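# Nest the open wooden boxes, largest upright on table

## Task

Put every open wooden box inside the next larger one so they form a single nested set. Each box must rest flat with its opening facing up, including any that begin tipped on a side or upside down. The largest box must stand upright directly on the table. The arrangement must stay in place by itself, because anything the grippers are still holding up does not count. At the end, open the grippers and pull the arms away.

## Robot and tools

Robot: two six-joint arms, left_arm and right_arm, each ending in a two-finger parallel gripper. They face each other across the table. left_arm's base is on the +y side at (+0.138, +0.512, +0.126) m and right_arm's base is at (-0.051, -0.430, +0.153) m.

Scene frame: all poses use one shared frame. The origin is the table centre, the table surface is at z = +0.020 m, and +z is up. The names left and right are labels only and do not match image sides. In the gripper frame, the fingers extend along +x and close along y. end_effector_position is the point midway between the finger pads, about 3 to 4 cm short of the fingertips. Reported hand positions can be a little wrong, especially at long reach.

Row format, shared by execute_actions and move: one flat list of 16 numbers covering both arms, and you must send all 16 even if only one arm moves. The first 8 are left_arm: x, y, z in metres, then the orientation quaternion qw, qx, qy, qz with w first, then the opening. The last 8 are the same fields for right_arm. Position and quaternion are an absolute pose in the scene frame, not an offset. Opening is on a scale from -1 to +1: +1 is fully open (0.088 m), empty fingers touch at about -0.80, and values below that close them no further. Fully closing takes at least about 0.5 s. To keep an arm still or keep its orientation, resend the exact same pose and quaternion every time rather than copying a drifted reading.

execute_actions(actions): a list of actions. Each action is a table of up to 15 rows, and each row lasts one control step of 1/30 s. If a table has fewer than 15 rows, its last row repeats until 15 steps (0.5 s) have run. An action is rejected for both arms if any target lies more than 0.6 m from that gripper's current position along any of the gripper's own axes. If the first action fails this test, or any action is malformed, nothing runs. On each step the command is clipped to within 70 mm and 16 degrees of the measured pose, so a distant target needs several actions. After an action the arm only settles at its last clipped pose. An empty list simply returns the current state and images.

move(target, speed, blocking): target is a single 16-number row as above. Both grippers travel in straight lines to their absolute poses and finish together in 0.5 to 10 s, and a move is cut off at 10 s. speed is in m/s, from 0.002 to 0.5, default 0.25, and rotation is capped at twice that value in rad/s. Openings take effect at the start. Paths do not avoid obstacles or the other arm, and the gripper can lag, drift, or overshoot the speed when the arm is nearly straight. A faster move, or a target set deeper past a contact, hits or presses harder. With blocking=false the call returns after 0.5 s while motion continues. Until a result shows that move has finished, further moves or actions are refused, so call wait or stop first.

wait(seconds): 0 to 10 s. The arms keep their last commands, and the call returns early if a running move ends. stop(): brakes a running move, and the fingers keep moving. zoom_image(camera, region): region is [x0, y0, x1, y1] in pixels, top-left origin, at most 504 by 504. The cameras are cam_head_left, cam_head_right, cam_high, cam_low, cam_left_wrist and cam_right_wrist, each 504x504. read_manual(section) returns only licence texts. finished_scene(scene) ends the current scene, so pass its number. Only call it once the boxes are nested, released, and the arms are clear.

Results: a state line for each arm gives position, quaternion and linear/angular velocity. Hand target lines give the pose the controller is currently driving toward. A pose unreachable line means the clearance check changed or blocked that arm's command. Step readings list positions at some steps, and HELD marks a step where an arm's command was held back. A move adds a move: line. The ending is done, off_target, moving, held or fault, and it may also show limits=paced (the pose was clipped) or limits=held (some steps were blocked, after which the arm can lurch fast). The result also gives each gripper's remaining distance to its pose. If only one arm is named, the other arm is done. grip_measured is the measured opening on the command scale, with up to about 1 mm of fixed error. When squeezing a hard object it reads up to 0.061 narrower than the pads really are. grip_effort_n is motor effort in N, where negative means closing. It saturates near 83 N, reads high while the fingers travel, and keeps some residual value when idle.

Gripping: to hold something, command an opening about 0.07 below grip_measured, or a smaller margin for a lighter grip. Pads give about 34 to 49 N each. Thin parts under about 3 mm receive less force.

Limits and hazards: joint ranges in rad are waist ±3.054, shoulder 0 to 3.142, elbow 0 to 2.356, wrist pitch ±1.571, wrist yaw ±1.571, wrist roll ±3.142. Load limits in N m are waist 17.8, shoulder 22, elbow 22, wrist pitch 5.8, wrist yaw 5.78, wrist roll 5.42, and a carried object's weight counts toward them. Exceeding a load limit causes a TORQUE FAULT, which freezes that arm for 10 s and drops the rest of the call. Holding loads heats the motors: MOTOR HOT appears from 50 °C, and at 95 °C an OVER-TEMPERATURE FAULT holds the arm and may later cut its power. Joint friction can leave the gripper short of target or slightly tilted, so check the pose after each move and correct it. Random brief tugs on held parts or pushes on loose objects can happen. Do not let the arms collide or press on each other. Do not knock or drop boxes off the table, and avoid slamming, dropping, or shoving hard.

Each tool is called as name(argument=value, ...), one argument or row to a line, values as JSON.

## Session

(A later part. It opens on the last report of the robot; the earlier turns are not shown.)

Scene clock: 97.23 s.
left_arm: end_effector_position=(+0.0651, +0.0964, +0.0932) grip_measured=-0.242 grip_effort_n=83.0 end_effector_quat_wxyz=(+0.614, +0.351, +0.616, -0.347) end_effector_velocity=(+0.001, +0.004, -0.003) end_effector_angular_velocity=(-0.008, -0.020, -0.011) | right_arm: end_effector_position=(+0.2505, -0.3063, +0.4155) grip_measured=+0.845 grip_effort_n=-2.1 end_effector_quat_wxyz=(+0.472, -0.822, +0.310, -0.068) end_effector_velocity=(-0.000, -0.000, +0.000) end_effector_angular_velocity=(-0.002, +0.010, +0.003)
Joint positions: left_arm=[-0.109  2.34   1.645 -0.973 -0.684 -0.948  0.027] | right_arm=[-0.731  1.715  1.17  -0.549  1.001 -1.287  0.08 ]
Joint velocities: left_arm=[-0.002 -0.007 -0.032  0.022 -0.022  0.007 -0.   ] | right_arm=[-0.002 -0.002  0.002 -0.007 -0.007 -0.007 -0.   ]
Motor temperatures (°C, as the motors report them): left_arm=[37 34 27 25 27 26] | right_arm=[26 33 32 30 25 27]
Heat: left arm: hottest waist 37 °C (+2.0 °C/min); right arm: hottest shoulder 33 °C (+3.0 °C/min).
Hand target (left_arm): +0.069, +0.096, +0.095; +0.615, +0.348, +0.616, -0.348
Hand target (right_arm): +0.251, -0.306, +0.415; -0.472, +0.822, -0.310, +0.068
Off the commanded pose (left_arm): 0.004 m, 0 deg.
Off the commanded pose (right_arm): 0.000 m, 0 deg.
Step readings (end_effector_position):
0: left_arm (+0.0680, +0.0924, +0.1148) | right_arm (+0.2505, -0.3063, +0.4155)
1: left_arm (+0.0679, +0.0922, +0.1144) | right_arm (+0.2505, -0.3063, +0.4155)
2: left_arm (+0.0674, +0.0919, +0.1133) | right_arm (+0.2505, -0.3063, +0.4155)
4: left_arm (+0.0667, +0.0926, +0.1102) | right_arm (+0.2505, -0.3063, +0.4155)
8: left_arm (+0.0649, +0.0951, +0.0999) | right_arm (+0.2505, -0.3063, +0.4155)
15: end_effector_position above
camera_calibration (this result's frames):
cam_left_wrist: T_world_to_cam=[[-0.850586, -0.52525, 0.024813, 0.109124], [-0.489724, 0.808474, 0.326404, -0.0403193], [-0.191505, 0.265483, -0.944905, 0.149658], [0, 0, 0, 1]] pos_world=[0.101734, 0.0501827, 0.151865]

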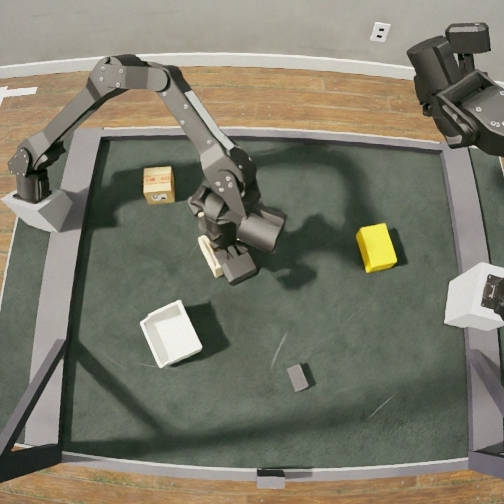

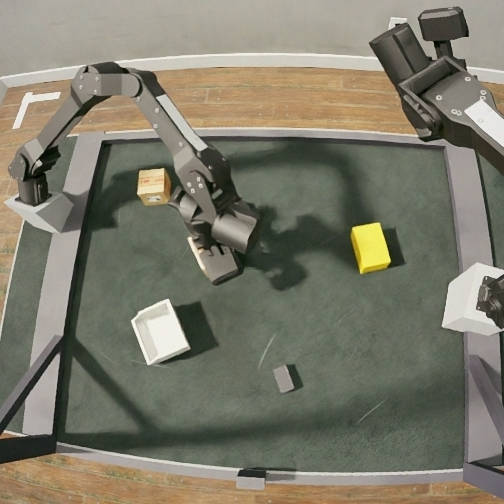

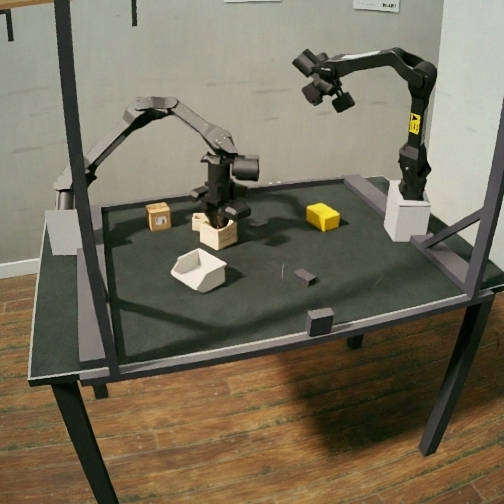

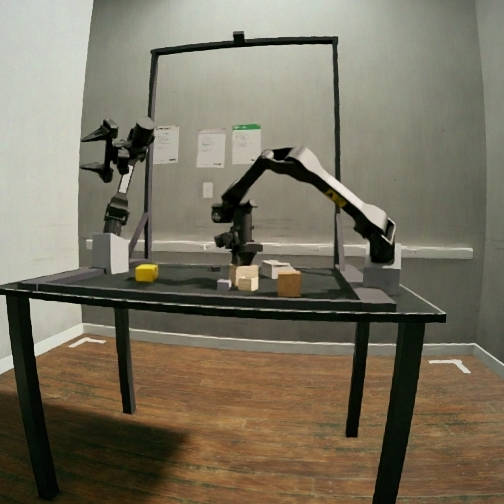

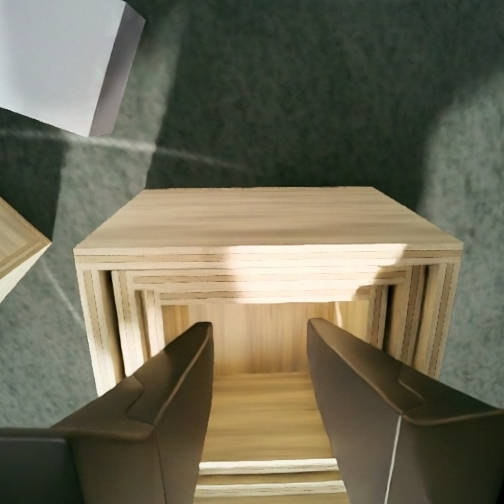

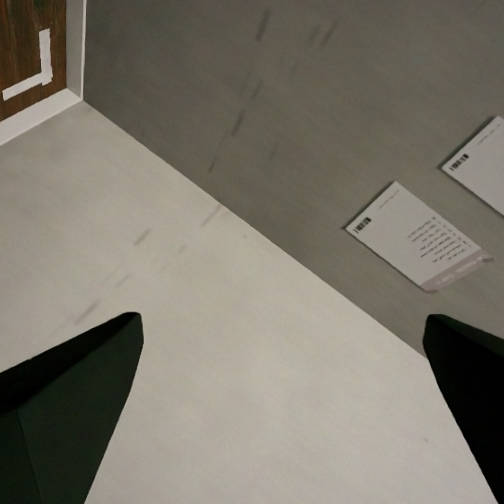

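C is seated. Release and lift.

execute_actions(
  actions=[
    [[0.067,0.0965,0.095,0.6155,0.3482,0.6155,-0.3482,-0.65,0.2505,-0.3063,0.4155,0.472,-0.822,0.310,-0.068,0.845]],
  ],
)

move(
  target=[0.067,0.0965,0.15,0.6155,0.3482,0.6155,-0.3482,-0.75,0.2505,-0.3063,0.4155,0.472,-0.822,0.310,-0.068,0.845],
  speed=0.15,
)

move(
  target=[0.12,0.15,0.19,0.6155,0.3482,0.6155,-0.3482,-0.8,0.2505,-0.3063,0.4155,0.472,-0.822,0.310,-0.068,0.845],
  speed=0.25,
)

Scene clock: 97.83 s.
left_arm: end_effector_position=(+0.0648, +0.0963, +0.0932) grip_measured=-0.643 grip_effort_n=-15.6 end_effector_quat_wxyz=(+0.614, +0.350, +0.616, -0.347) end_effector_velocity=(+0.003, +0.005, +0.001) end_effector_angular_velocity=(+0.006, -0.027, -0.001) | right_arm: end_effector_position=(+0.2505, -0.3063, +0.4155) grip_measured=+0.845 grip_effort_n=-2.1 end_effector_quat_wxyz=(+0.472, -0.822, +0.310, -0.068) end_effector_velocity=(+0.001, -0.002, -0.004) end_effector_angular_velocity=(+0.002, +0.026, +0.005)
Joint positions: left_arm=[-0.11   2.339  1.643 -0.97  -0.684 -0.947  0.007] | right_arm=[-0.731  1.715  1.17  -0.549  1.001 -1.287  0.08 ]
Joint velocities: left_arm=[-0.007 -0.002 -0.007 -0.022 -0.022 -0.022 -0.002] | right_arm=[-0.007  0.002 -0.002 -0.007 -0.022 -0.007  0.   ]
Motor temperatures (°C, as the motors report them): left_arm=[37 34 27 25 27 26] | right_arm=[26 33 32 30 25 27]
Heat: left arm: hottest waist 37 °C (+2.0 °C/min); right arm: hottest shoulder 33 °C (+3.0 °C/min).
Hand target (left_arm): +0.067, +0.096, +0.095; +0.615, +0.348, +0.616, -0.348
Hand target (right_arm): +0.251, -0.306, +0.415; -0.472, +0.822, -0.310, +0.068
Off the commanded pose (left_arm): 0.003 m, 0 deg.
Off the commanded pose (right_arm): 0.000 m, 0 deg.
Step readings (end_effector_position):
0: left_arm (+0.0649, +0.0965, +0.0929) | right_arm (+0.2505, -0.3063, +0.4155)
1: left_arm (+0.0649, +0.0963, +0.0931) | right_arm (+0.2505, -0.3063, +0.4155)
2: left_arm (+0.0648, +0.0964, +0.0932) | right_arm (+0.2505, -0.3063, +0.4155)
4: left_arm (+0.0648, +0.0963, +0.0932) | right_arm (+0.2505, -0.3063, +0.4155)
8: left_arm (+0.0648, +0.0963, +0.0932) | right_arm (+0.2505, -0.3063, +0.4155)
15: end_effector_position above
camera_calibration (this result's frames):
cam_left_wrist: T_world_to_cam=[[-0.85056, -0.525212, 0.026443, 0.108683], [-0.489484, 0.809076, 0.325272, -0.0403375], [-0.192231, 0.26372, -0.945251, 0.149871], [0, 0, 0, 1]] pos_world=[0.101506, 0.0501936, 0.151912]

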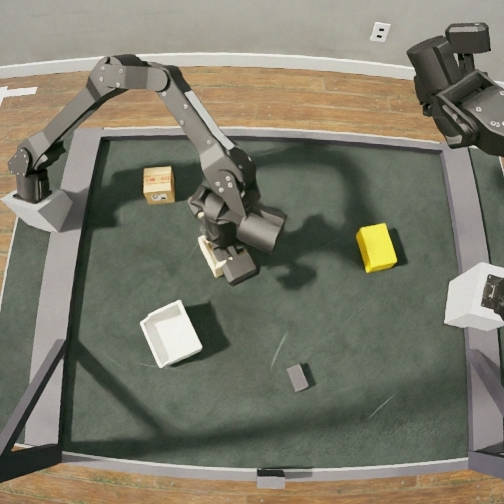

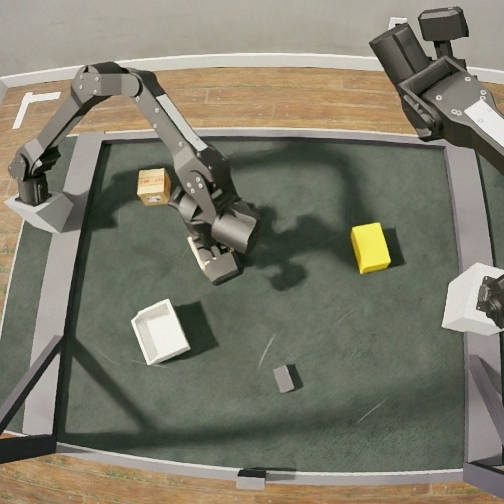

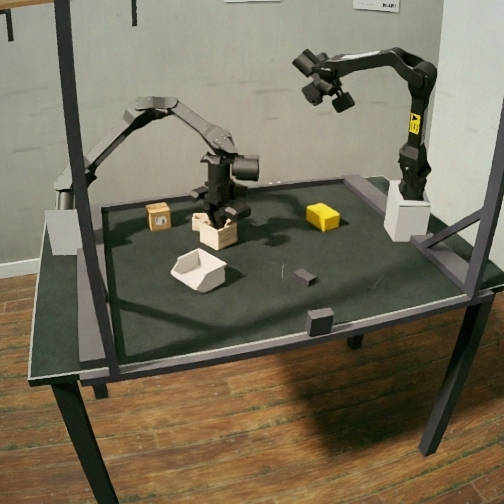

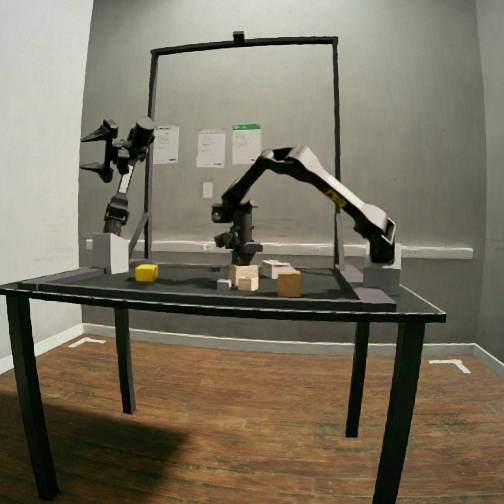

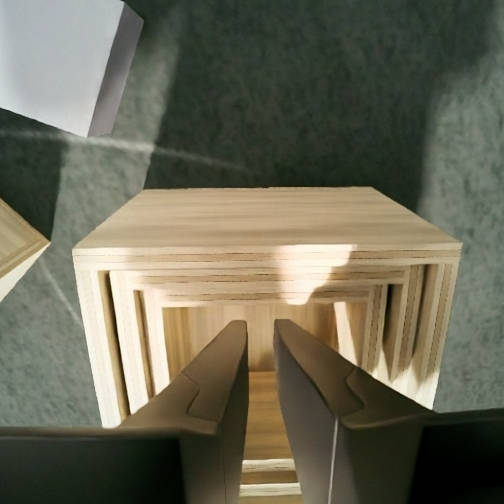

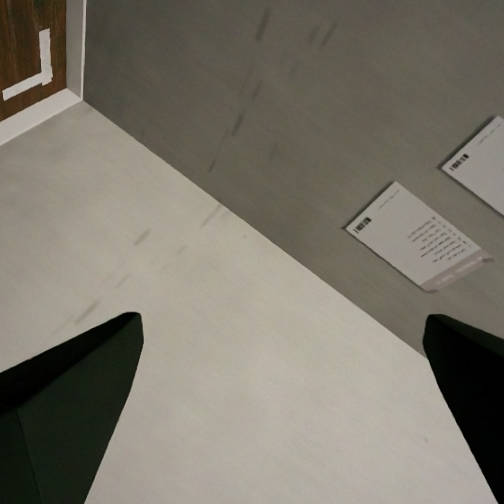

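Scene clock: 98.70 s.
left_arm: end_effector_position=(+0.0655, +0.0993, +0.1458) grip_measured=-0.747 grip_effort_n=-16.0 end_effector_quat_wxyz=(+0.614, +0.356, +0.612, -0.349) end_effector_velocity=(+0.007, +0.002, +0.004) end_effector_angular_velocity=(+0.002, -0.027, +0.006) | right_arm: end_effector_position=(+0.2505, -0.3063, +0.4155) grip_measured=+0.845 grip_effort_n=-2.1 end_effector_quat_wxyz=(+0.472, -0.822, +0.310, -0.068) end_effector_velocity=(-0.001, -0.001, -0.001) end_effector_angular_velocity=(-0.005, +0.014, +0.002)
Joint positions: left_arm=[-0.19   2.309  1.757 -1.188 -0.678 -1.043  0.002] | right_arm=[-0.731  1.715  1.17  -0.549  1.001 -1.287  0.08 ]
Joint velocities: left_arm=[-0.002 -0.007  0.007 -0.037 -0.022 -0.022 -0.   ] | right_arm=[-0.002 -0.002 -0.002 -0.007 -0.007 -0.007 -0.   ]
Motor temperatures (°C, as the motors report them): left_arm=[37 34 27 25 27 26] | right_arm=[26 33 32 30 25 27]
Heat: left arm: hottest waist 37 °C (+2.0 °C/min); right arm: hottest shoulder 33 °C (+2.0 °C/min).
Hand target (left_arm): +0.067, +0.097, +0.150; +0.615, +0.348, +0.615, -0.348
Hand target (right_arm): +0.251, -0.306, +0.415; -0.472, +0.822, -0.310, +0.068
Off the commanded pose (left_arm): 0.005 m, 1 deg.
Off the commanded pose (right_arm): 0.000 m, 0 deg.
move: done
camera_calibration (this result's frames):
cam_left_wrist: T_world_to_cam=[[-0.857246, -0.514591, 0.0180191, 0.110085], [-0.481791, 0.81397, 0.324547, -0.0604713], [-0.181676, 0.269536, -0.945698, 0.19778], [0, 0, 0, 1]] pos_world=[0.101167, 0.0525617, 0.204683]

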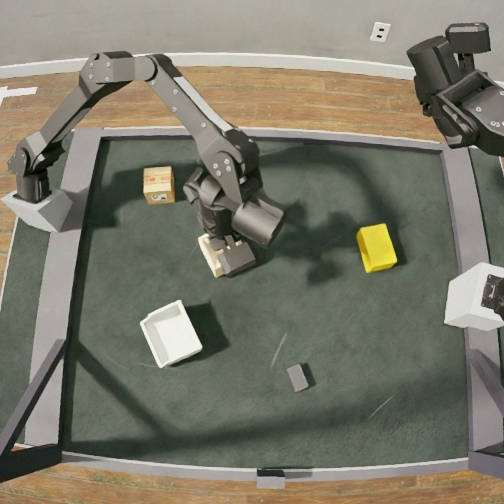

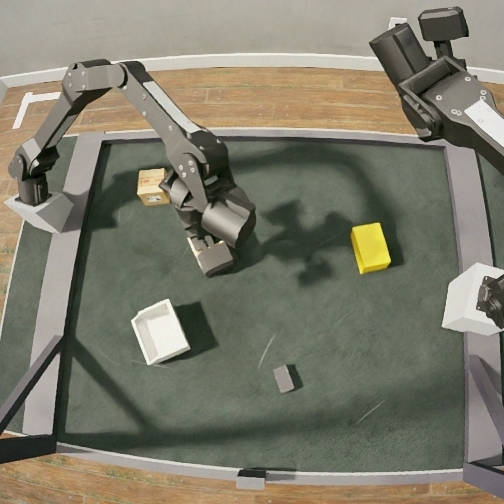

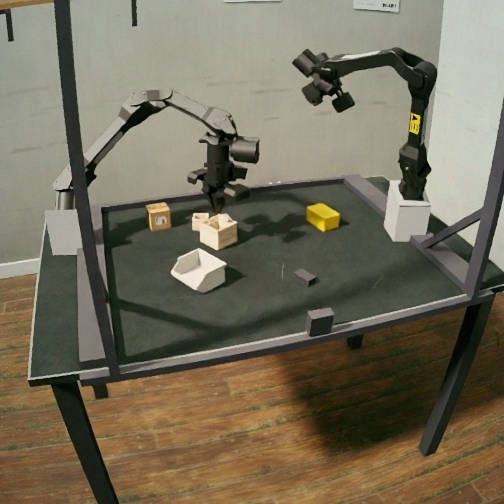

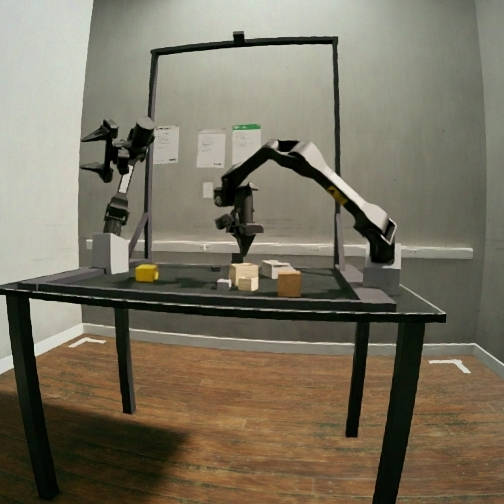

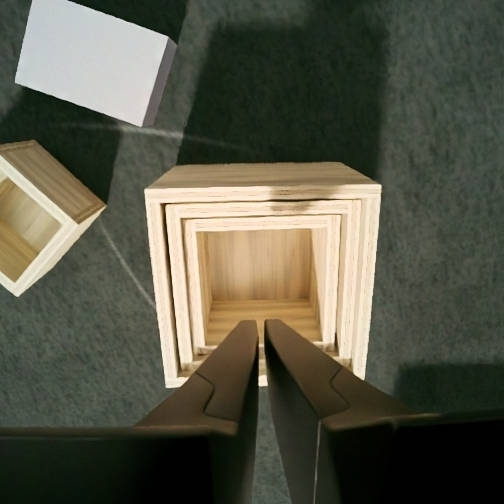

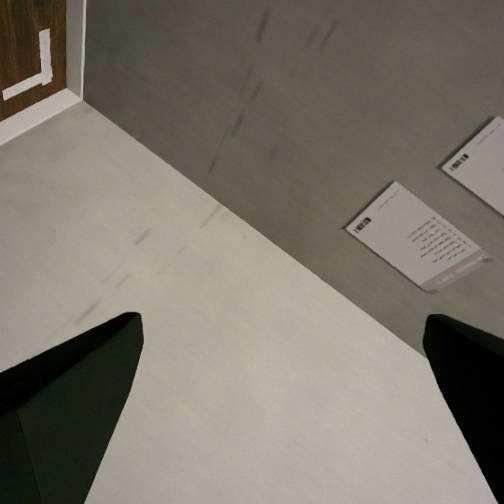

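Scene clock: 99.67 s.
left_arm: end_effector_position=(+0.1184, +0.1477, +0.1885) grip_measured=-0.789 grip_effort_n=-57.9 end_effector_quat_wxyz=(+0.616, +0.349, +0.614, -0.349) end_effector_velocity=(+0.001, +0.001, +0.001) end_effector_angular_velocity=(-0.000, -0.009, +0.016) | right_arm: end_effector_position=(+0.2505, -0.3063, +0.4155) grip_measured=+0.845 grip_effort_n=-2.1 end_effector_quat_wxyz=(+0.472, -0.822, +0.310, -0.068) end_effector_velocity=(+0.000, -0.001, -0.002) end_effector_angular_velocity=(+0.000, +0.006, +0.004)
Joint positions: left_arm=[-0.215  2.011  1.519 -1.253 -0.674 -1.078  0.   ] | right_arm=[-0.731  1.715  1.17  -0.549  1.001 -1.287  0.08 ]
Joint velocities: left_arm=[-0.002 -0.002 -0.002 -0.007 -0.007 -0.022 -0.   ] | right_arm=[-0.002 -0.002 -0.007  0.007 -0.007 -0.007  0.   ]
Motor temperatures (°C, as the motors report them): left_arm=[37 34 27 25 27 26] | right_arm=[26 33 32 30 25 27]
Heat: left arm: hottest waist 37 °C (+2.0 °C/min); right arm: hottest shoulder 33 °C (+2.0 °C/min).
Hand target (left_arm): +0.120, +0.151, +0.190; +0.616, +0.348, +0.615, -0.348
Hand target (right_arm): +0.251, -0.306, +0.415; -0.472, +0.822, -0.310, +0.068
Off the commanded pose (left_arm): 0.003 m, 0 deg.
Off the commanded pose (right_arm): 0.000 m, 0 deg.
move: done
camera_calibration (this result's frames):
cam_left_wrist: T_world_to_cam=[[-0.850828, -0.524737, 0.0272504, 0.178584], [-0.489861, 0.810902, 0.320117, -0.0859698], [-0.190075, 0.259015, -0.946986, 0.23749], [0, 0, 0, 1]] pos_world=[0.154972, 0.101909, 0.247554]

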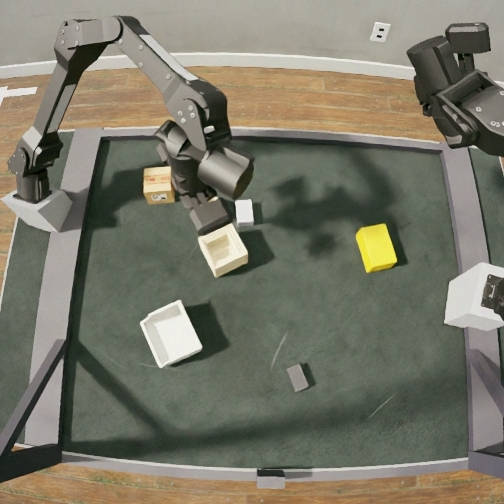

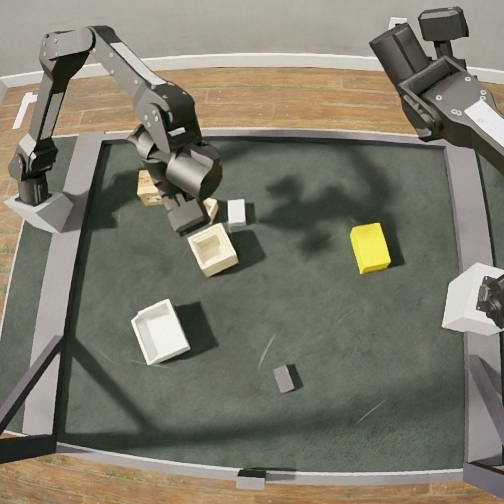

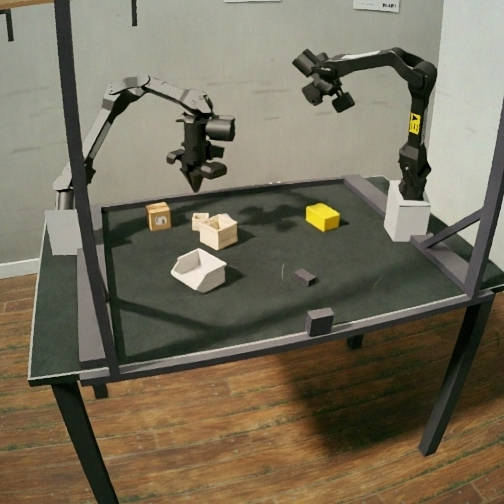

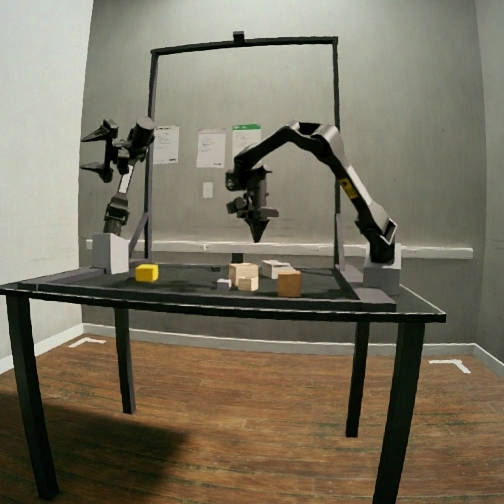

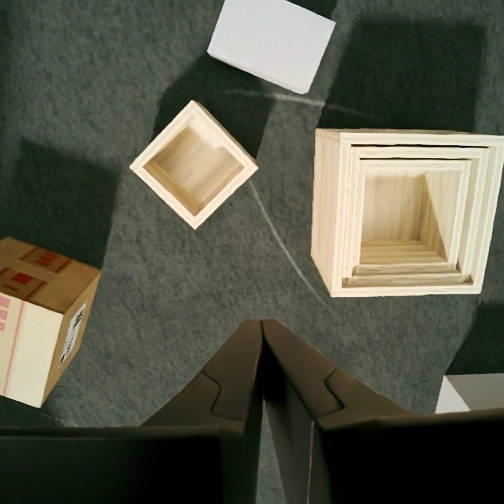

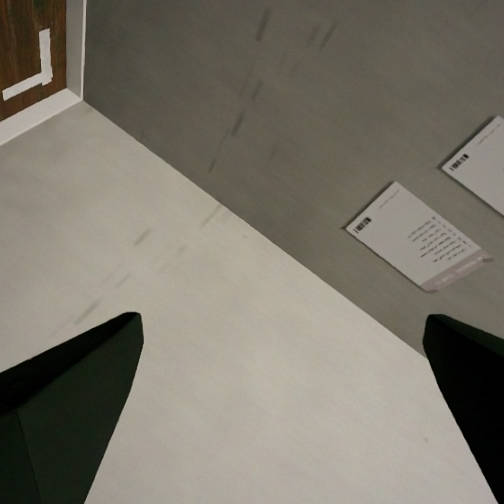

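zoom_image(
  camera="cam_left_wrist",
  region=[115, 85, 275, 245],
)

Region (115, 85, 275, 245) of cam_left_wrist's 504x504 image, scaled by 3.150, with more detail than that image has.

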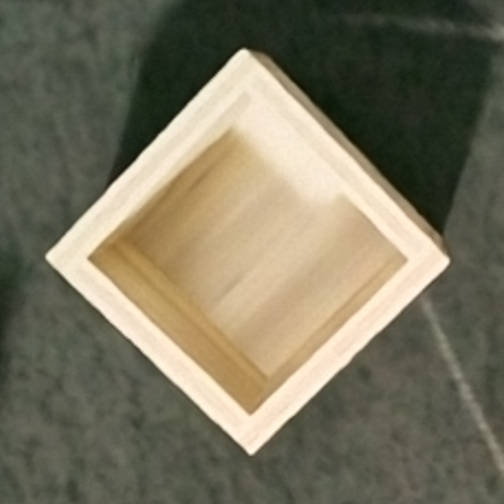

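move(
  target=[0.158,0.134,0.135,0.7015,0.0886,0.7015,-0.0886,-0.8,0.2505,-0.3063,0.4155,0.472,-0.822,0.310,-0.068,0.845],
  speed=0.2,
)

Scene clock: 102.80 s.
left_arm: end_effector_position=(+0.1543, +0.1330, +0.1346) grip_measured=-0.789 grip_effort_n=-57.9 end_effector_quat_wxyz=(+0.700, +0.094, +0.702, -0.092) end_effector_velocity=(+0.000, -0.001, +0.001) end_effector_angular_velocity=(-0.009, -0.005, +0.025) | right_arm: end_effector_position=(+0.2505, -0.3063, +0.4155) grip_measured=+0.845 grip_effort_n=-2.1 end_effector_quat_wxyz=(+0.472, -0.822, +0.310, -0.068) end_effector_velocity=(-0.001, -0.001, -0.001) end_effector_angular_velocity=(+0.007, +0.006, -0.001)
Joint positions: left_arm=[-0.037  1.983  1.413 -1.033 -0.687 -1.618  0.   ] | right_arm=[-0.731  1.715  1.17  -0.549  1.001 -1.287  0.08 ]
Joint velocities: left_arm=[-0.002 -0.002 -0.002  0.007 -0.007 -0.022 -0.   ] | right_arm=[-0.002 -0.002 -0.002 -0.007 -0.007  0.007 -0.   ]
Motor temperatures (°C, as the motors report them): left_arm=[37 35 27 25 27 26] | right_arm=[26 33 32 30 25 27]
Heat: left arm: hottest waist 37 °C (+1.0 °C/min); right arm: hottest shoulder 33 °C (+2.0 °C/min).
Hand target (left_arm): +0.158, +0.135, +0.135; +0.701, +0.089, +0.702, -0.089
Hand target (right_arm): +0.251, -0.306, +0.415; -0.472, +0.822, -0.310, +0.068
Off the commanded pose (left_arm): 0.004 m, 1 deg.
Off the commanded pose (right_arm): 0.000 m, 0 deg.
move: done
camera_calibration (this result's frames):
cam_left_wrist: T_world_to_cam=[[-0.248274, -0.968336, 0.0261721, 0.169066], [-0.914223, 0.243161, 0.324144, 0.101281], [-0.320244, 0.0565493, -0.945646, 0.243924], [0, 0, 0, 1]] pos_world=[0.212683, 0.125292, 0.193411]

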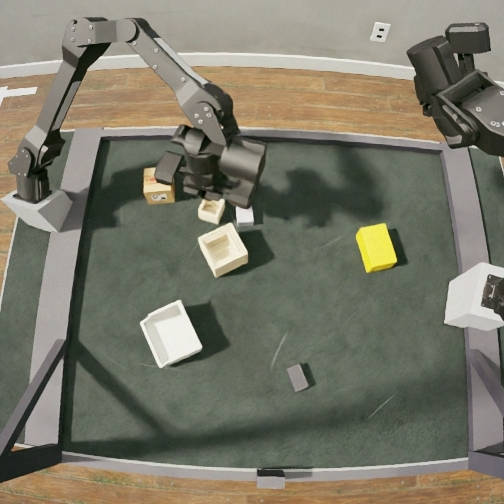

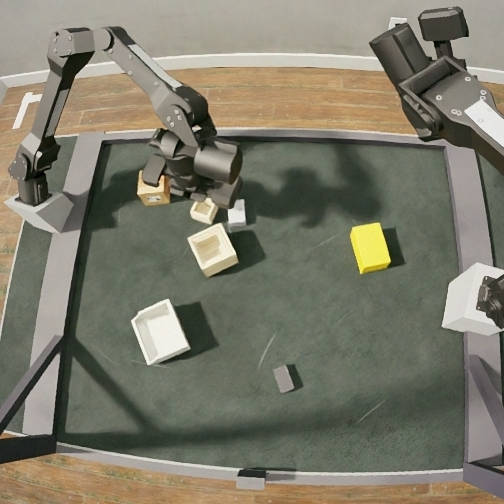

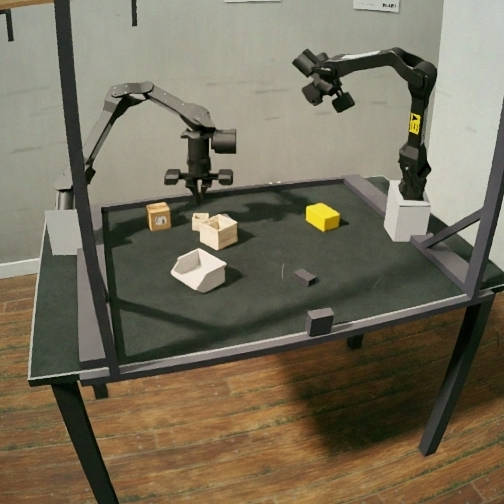

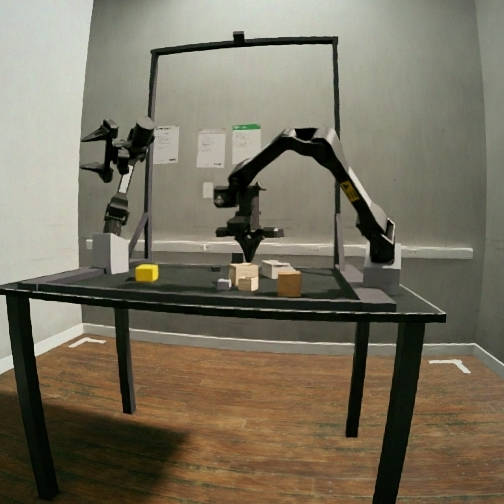

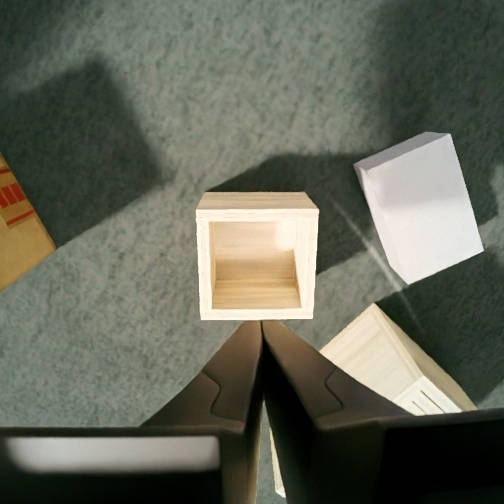

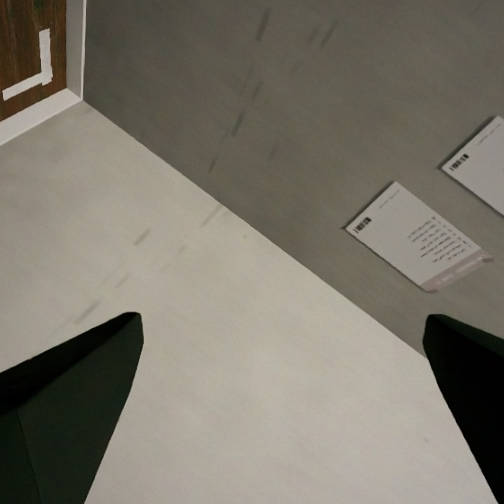

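move(
  target=[0.1635,0.132,0.108,0.7015,0.0886,0.7015,-0.0886,-0.8,0.2505,-0.3063,0.4155,0.472,-0.822,0.310,-0.068,0.845],
  speed=0.1,
)

Scene clock: 103.90 s.
left_arm: end_effector_position=(+0.1627, +0.1293, +0.1111) grip_measured=-0.789 grip_effort_n=-58.4 end_effector_quat_wxyz=(+0.701, +0.083, +0.703, -0.089) end_effector_velocity=(-0.001, +0.001, -0.001) end_effector_angular_velocity=(-0.001, -0.007, -0.025) | right_arm: end_effector_position=(+0.2505, -0.3063, +0.4155) grip_measured=+0.845 grip_effort_n=-2.1 end_effector_quat_wxyz=(+0.472, -0.822, +0.310, -0.068) end_effector_velocity=(+0.000, +0.001, -0.001) end_effector_angular_velocity=(+0.006, +0.018, +0.012)
Joint positions: left_arm=[ 0.024  1.983  1.36  -0.918 -0.688 -1.552  0.   ] | right_arm=[-0.731  1.715  1.17  -0.549  1.001 -1.287  0.08 ]
Joint velocities: left_arm=[-0.002  0.002 -0.007  0.007 -0.007  0.022 -0.   ] | right_arm=[-0.002 -0.002  0.002 -0.007 -0.022 -0.007 -0.   ]
Motor temperatures (°C, as the motors report them): left_arm=[37 35 27 25 27 26] | right_arm=[26 33 32 30 25 27]
Heat: left arm: hottest waist 37 °C (+1.0 °C/min); right arm: hottest shoulder 33 °C (+2.0 °C/min).
Hand target (left_arm): +0.163, +0.132, +0.108; +0.701, +0.089, +0.702, -0.089
Hand target (right_arm): +0.251, -0.306, +0.415; -0.472, +0.822, -0.310, +0.068
Off the commanded pose (left_arm): 0.004 m, 1 deg.
Off the commanded pose (right_arm): 0.000 m, 0 deg.
move: done
camera_calibration (this result's frames):
cam_left_wrist: T_world_to_cam=[[-0.228092, -0.972954, 0.0365262, 0.164336], [-0.918286, 0.227442, 0.324069, 0.120195], [-0.323612, 0.0403759, -0.945328, 0.2272], [0, 0, 0, 1]] pos_world=[0.221382, 0.123381, 0.169825]

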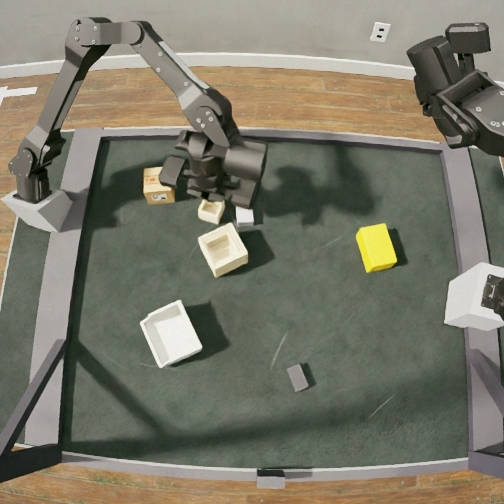

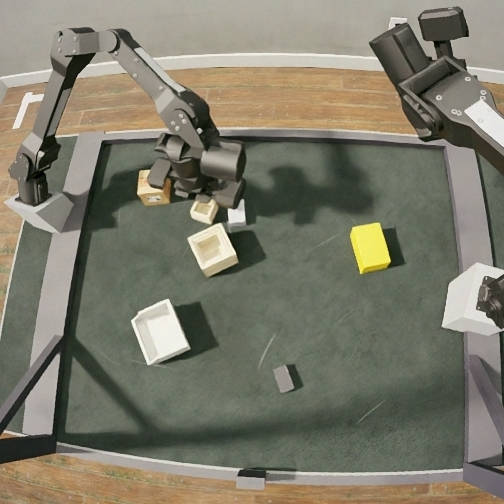

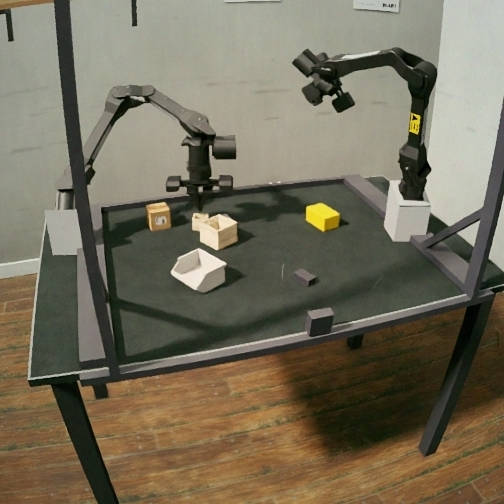

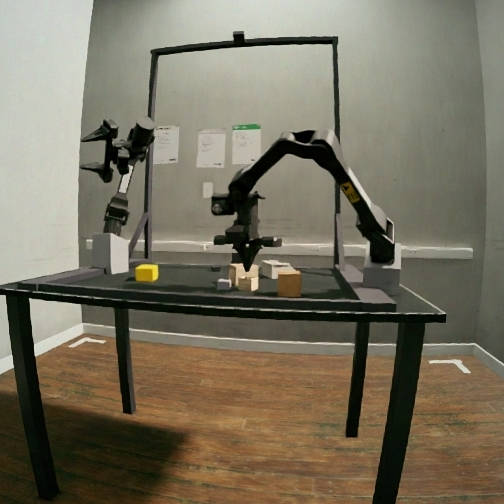

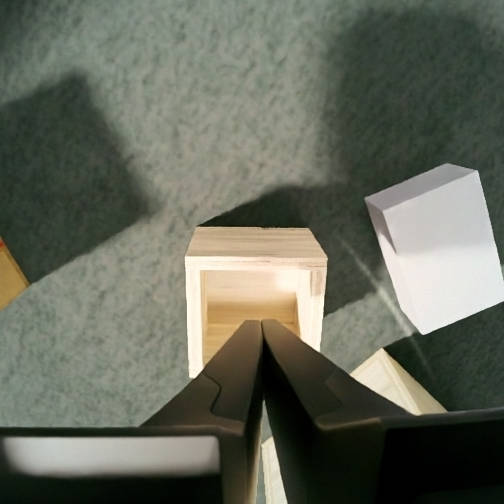

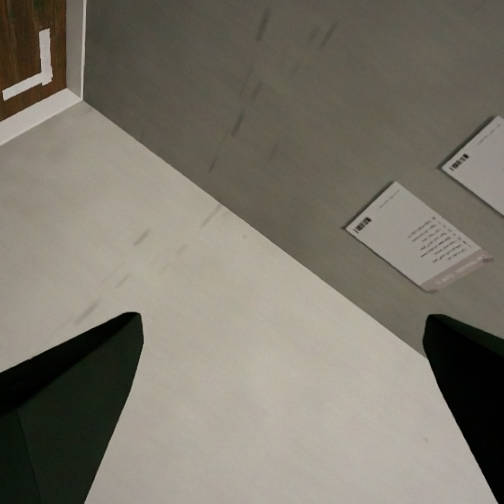

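execute_actions(
  actions=[
    [[0.1590,0.1330,0.104,0.7015,0.0886,0.7015,-0.0886,-0.8,0.2505,-0.3063,0.4155,0.472,-0.822,0.310,-0.068,0.845],[0.1590,0.1330,0.100,0.7015,0.0886,0.7015,-0.0886,-0.8,0.2505,-0.3063,0.4155,0.472,-0.822,0.310,-0.068,0.845],[0.1590,0.1330,0.096,0.7015,0.0886,0.7015,-0.0886,-0.8,0.2505,-0.3063,0.4155,0.472,-0.822,0.310,-0.068,0.845]],
  ],
)

Scene clock: 104.50 s.
left_arm: end_effector_position=(+0.1617, +0.1284, +0.1030) grip_measured=-0.789 grip_effort_n=-57.9 end_effector_quat_wxyz=(+0.701, +0.075, +0.704, -0.090) end_effector_velocity=(-0.004, +0.001, -0.000) end_effector_angular_velocity=(+0.001, +0.023, +0.021) | right_arm: end_effector_position=(+0.2505, -0.3063, +0.4155) grip_measured=+0.845 grip_effort_n=-2.1 end_effector_quat_wxyz=(+0.472, -0.822, +0.310, -0.068) end_effector_velocity=(-0.001, -0.002, -0.003) end_effector_angular_velocity=(-0.008, +0.018, +0.001)
Joint positions: left_arm=[ 0.036  1.985  1.334 -0.863 -0.688 -1.536  0.   ] | right_arm=[-0.731  1.715  1.17  -0.549  1.001 -1.287  0.08 ]
Joint velocities: left_arm=[-0.002 -0.002 -0.007  0.007  0.022 -0.022 -0.   ] | right_arm=[-0.002 -0.002 -0.007 -0.007 -0.007 -0.007 -0.   ]
Motor temperatures (°C, as the motors report them): left_arm=[37 35 27 25 27 26] | right_arm=[26 33 32 30 25 27]
Heat: left arm: hottest waist 37 °C (+1.0 °C/min); right arm: hottest shoulder 33 °C (+2.0 °C/min).
Hand target (left_arm): +0.159, +0.133, +0.096; +0.702, +0.088, +0.702, -0.089
Hand target (right_arm): +0.251, -0.306, +0.415; -0.472, +0.822, -0.310, +0.068
Off the commanded pose (left_arm): 0.009 m, 2 deg.
Off the commanded pose (right_arm): 0.000 m, 0 deg.
Step readings (end_effector_position):
0: left_arm (+0.1627, +0.1293, +0.1110) | right_arm (+0.2505, -0.3063, +0.4155)
1: left_arm (+0.1625, +0.1291, +0.1108) | right_arm (+0.2505, -0.3063, +0.4155)
2: left_arm (+0.1621, +0.1287, +0.1102) | right_arm (+0.2505, -0.3063, +0.4155)
4: left_arm (+0.1614, +0.1280, +0.1080) | right_arm (+0.2505, -0.3063, +0.4155)
8: left_arm (+0.1618, +0.1292, +0.1035) | right_arm (+0.2505, -0.3063, +0.4155)
15: end_effector_position above
camera_calibration (this result's frames):
cam_left_wrist: T_world_to_cam=[[-0.218227, -0.974693, 0.0484784, 0.160935], [-0.919973, 0.222042, 0.323027, 0.123128], [-0.325616, 0.0258943, -0.945147, 0.221401], [0, 0, 0, 1]] pos_world=[0.220487, 0.123789, 0.161681]

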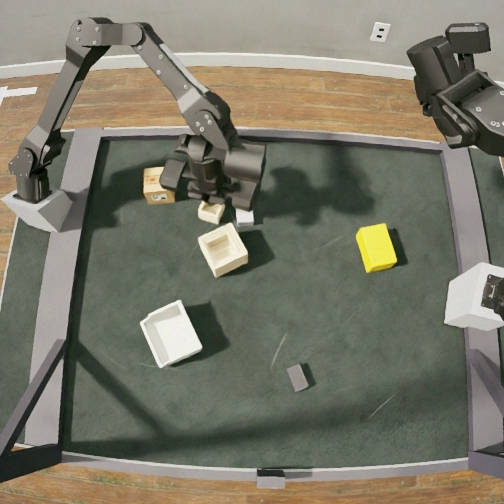

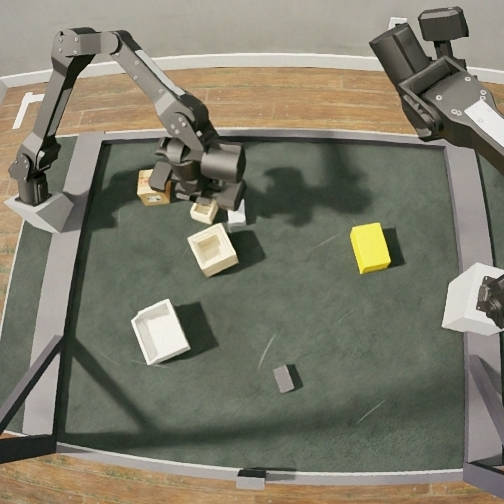

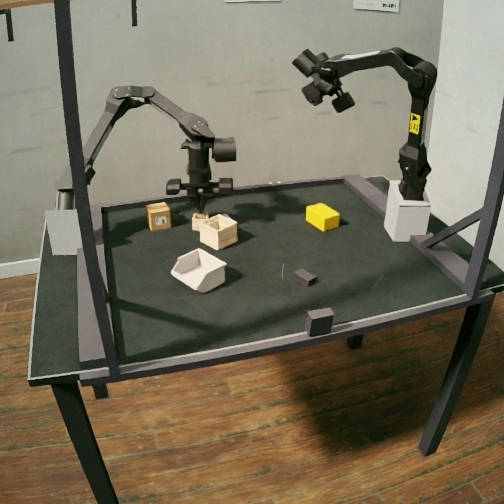

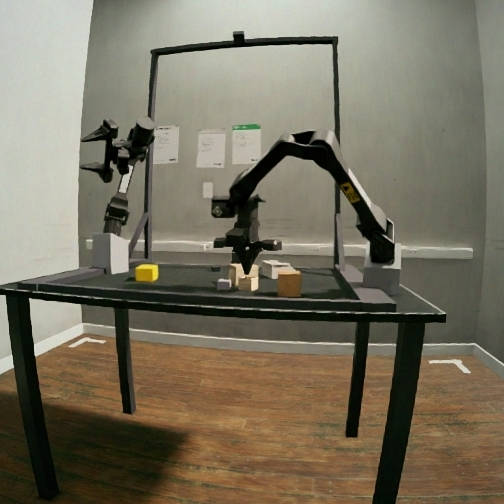

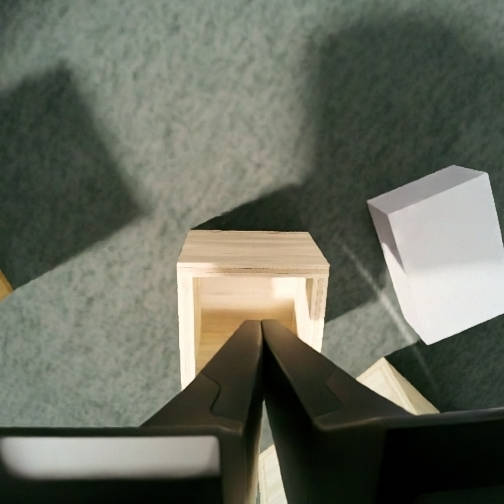

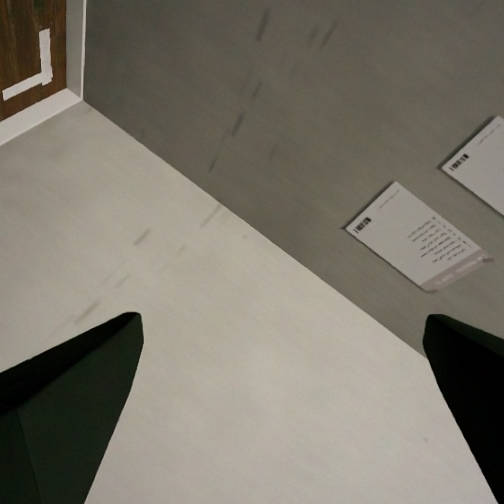

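execute_actions(
  actions=[
    [[0.1590,0.1345,0.092,0.7015,0.0930,0.7015,-0.0886,-0.8,0.2505,-0.3063,0.4155,0.472,-0.822,0.310,-0.068,0.845],[0.1590,0.1345,0.088,0.7015,0.0930,0.7015,-0.0886,-0.8,0.2505,-0.3063,0.4155,0.472,-0.822,0.310,-0.068,0.845],[0.1590,0.1345,0.084,0.7015,0.0930,0.7015,-0.0886,-0.8,0.2505,-0.3063,0.4155,0.472,-0.822,0.310,-0.068,0.845],[0.1590,0.1345,0.080,0.7015,0.0930,0.7015,-0.0886,-0.8,0.2505,-0.3063,0.4155,0.472,-0.822,0.310,-0.068,0.845],[0.1590,0.1345,0.076,0.7015,0.0930,0.7015,-0.0886,-0.8,0.2505,-0.3063,0.4155,0.472,-0.822,0.310,-0.068,0.845],[0.1590,0.1345,0.074,0.7015,0.0930,0.7015,-0.0886,-0.8,0.2505,-0.3063,0.4155,0.472,-0.822,0.310,-0.068,0.845]],
  ],
)

Scene clock: 105.27 s.
left_arm: end_effector_position=(+0.1616, +0.1305, +0.0802) grip_measured=-0.789 grip_effort_n=-57.9 end_effector_quat_wxyz=(+0.702, +0.082, +0.702, -0.089) end_effector_velocity=(+0.000, -0.001, +0.001) end_effector_angular_velocity=(-0.008, -0.006, +0.010) | right_arm: end_effector_position=(+0.2505, -0.3063, +0.4155) grip_measured=+0.845 grip_effort_n=-2.1 end_effector_quat_wxyz=(+0.472, -0.822, +0.310, -0.068) end_effector_velocity=(-0.000, -0.000, +0.000) end_effector_angular_velocity=(-0.002, +0.010, +0.003)
Joint positions: left_arm=[ 0.074  2.011  1.293 -0.777 -0.688 -1.487  0.   ] | right_arm=[-0.731  1.715  1.17  -0.549  1.001 -1.287  0.08 ]
Joint velocities: left_arm=[-0.002 -0.002 -0.002  0.007 -0.007 -0.007 -0.   ] | right_arm=[-0.002 -0.002  0.002 -0.007 -0.007 -0.007 -0.   ]
Motor temperatures (°C, as the motors report them): left_arm=[37 35 27 25 27 26] | right_arm=[26 33 32 30 25 27]
Heat: left arm: hottest waist 37 °C (+1.0 °C/min); right arm: hottest shoulder 33 °C (+2.0 °C/min).
Hand target (left_arm): +0.159, +0.135, +0.074; +0.701, +0.093, +0.701, -0.088
Hand target (right_arm): +0.251, -0.306, +0.415; -0.472, +0.822, -0.310, +0.068
Off the commanded pose (left_arm): 0.008 m, 1 deg.
Off the commanded pose (right_arm): 0.000 m, 0 deg.
Step readings (end_effector_position):
0: left_arm (+0.1616, +0.1285, +0.1029) | right_arm (+0.2505, -0.3063, +0.4155)
1: left_arm (+0.1615, +0.1285, +0.1027) | right_arm (+0.2505, -0.3063, +0.4155)
2: left_arm (+0.1614, +0.1285, +0.1019) | right_arm (+0.2505, -0.3063, +0.4155)
4: left_arm (+0.1614, +0.1284, +0.0984) | right_arm (+0.2505, -0.3063, +0.4155)
8: left_arm (+0.1621, +0.1302, +0.0856) | right_arm (+0.2505, -0.3063, +0.4155)
15: end_effector_position above
camera_calibration (this result's frames):
cam_left_wrist: T_world_to_cam=[[-0.22612, -0.973332, 0.0386471, 0.165898], [-0.919587, 0.226384, 0.321108, 0.129435], [-0.321293, 0.0370696, -0.946254, 0.197747], [0, 0, 0, 1]] pos_world=[0.220074, 0.124842, 0.139144]

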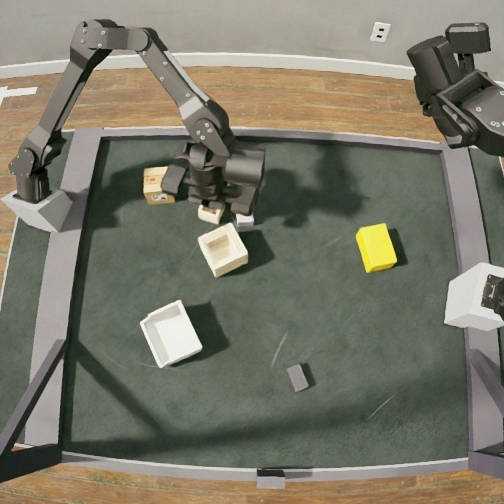

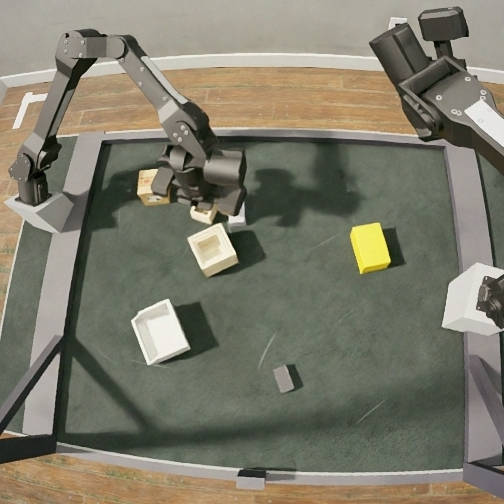

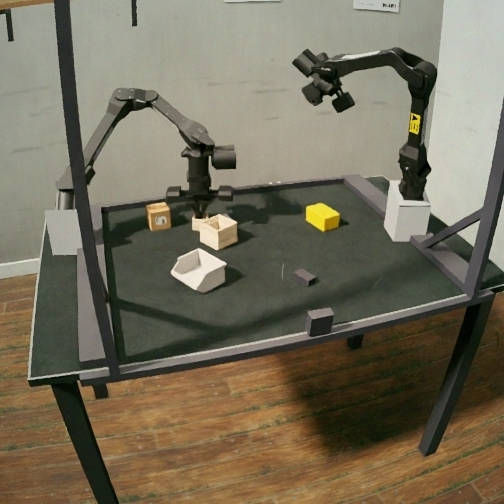

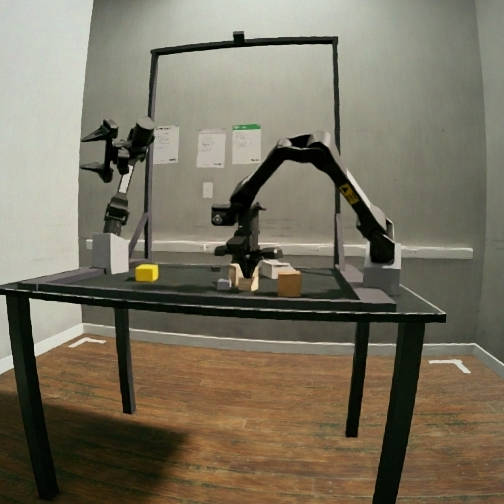

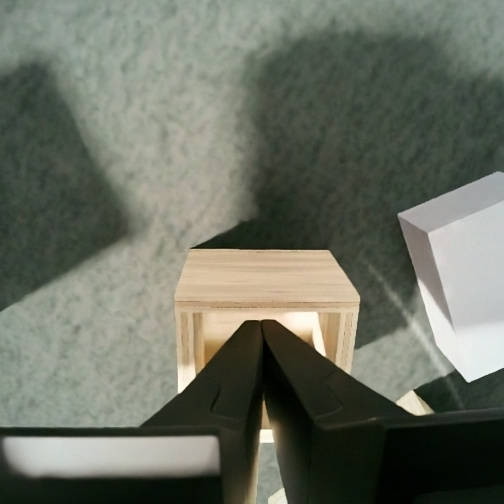

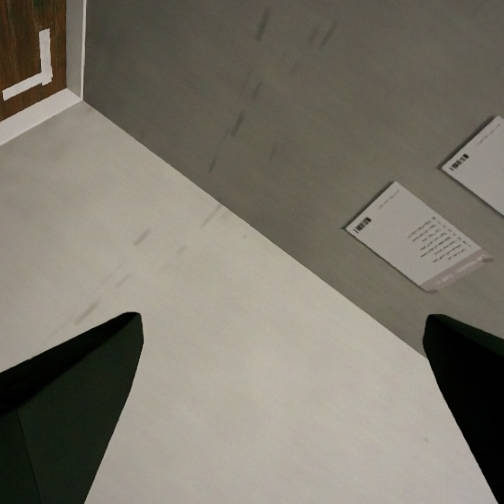

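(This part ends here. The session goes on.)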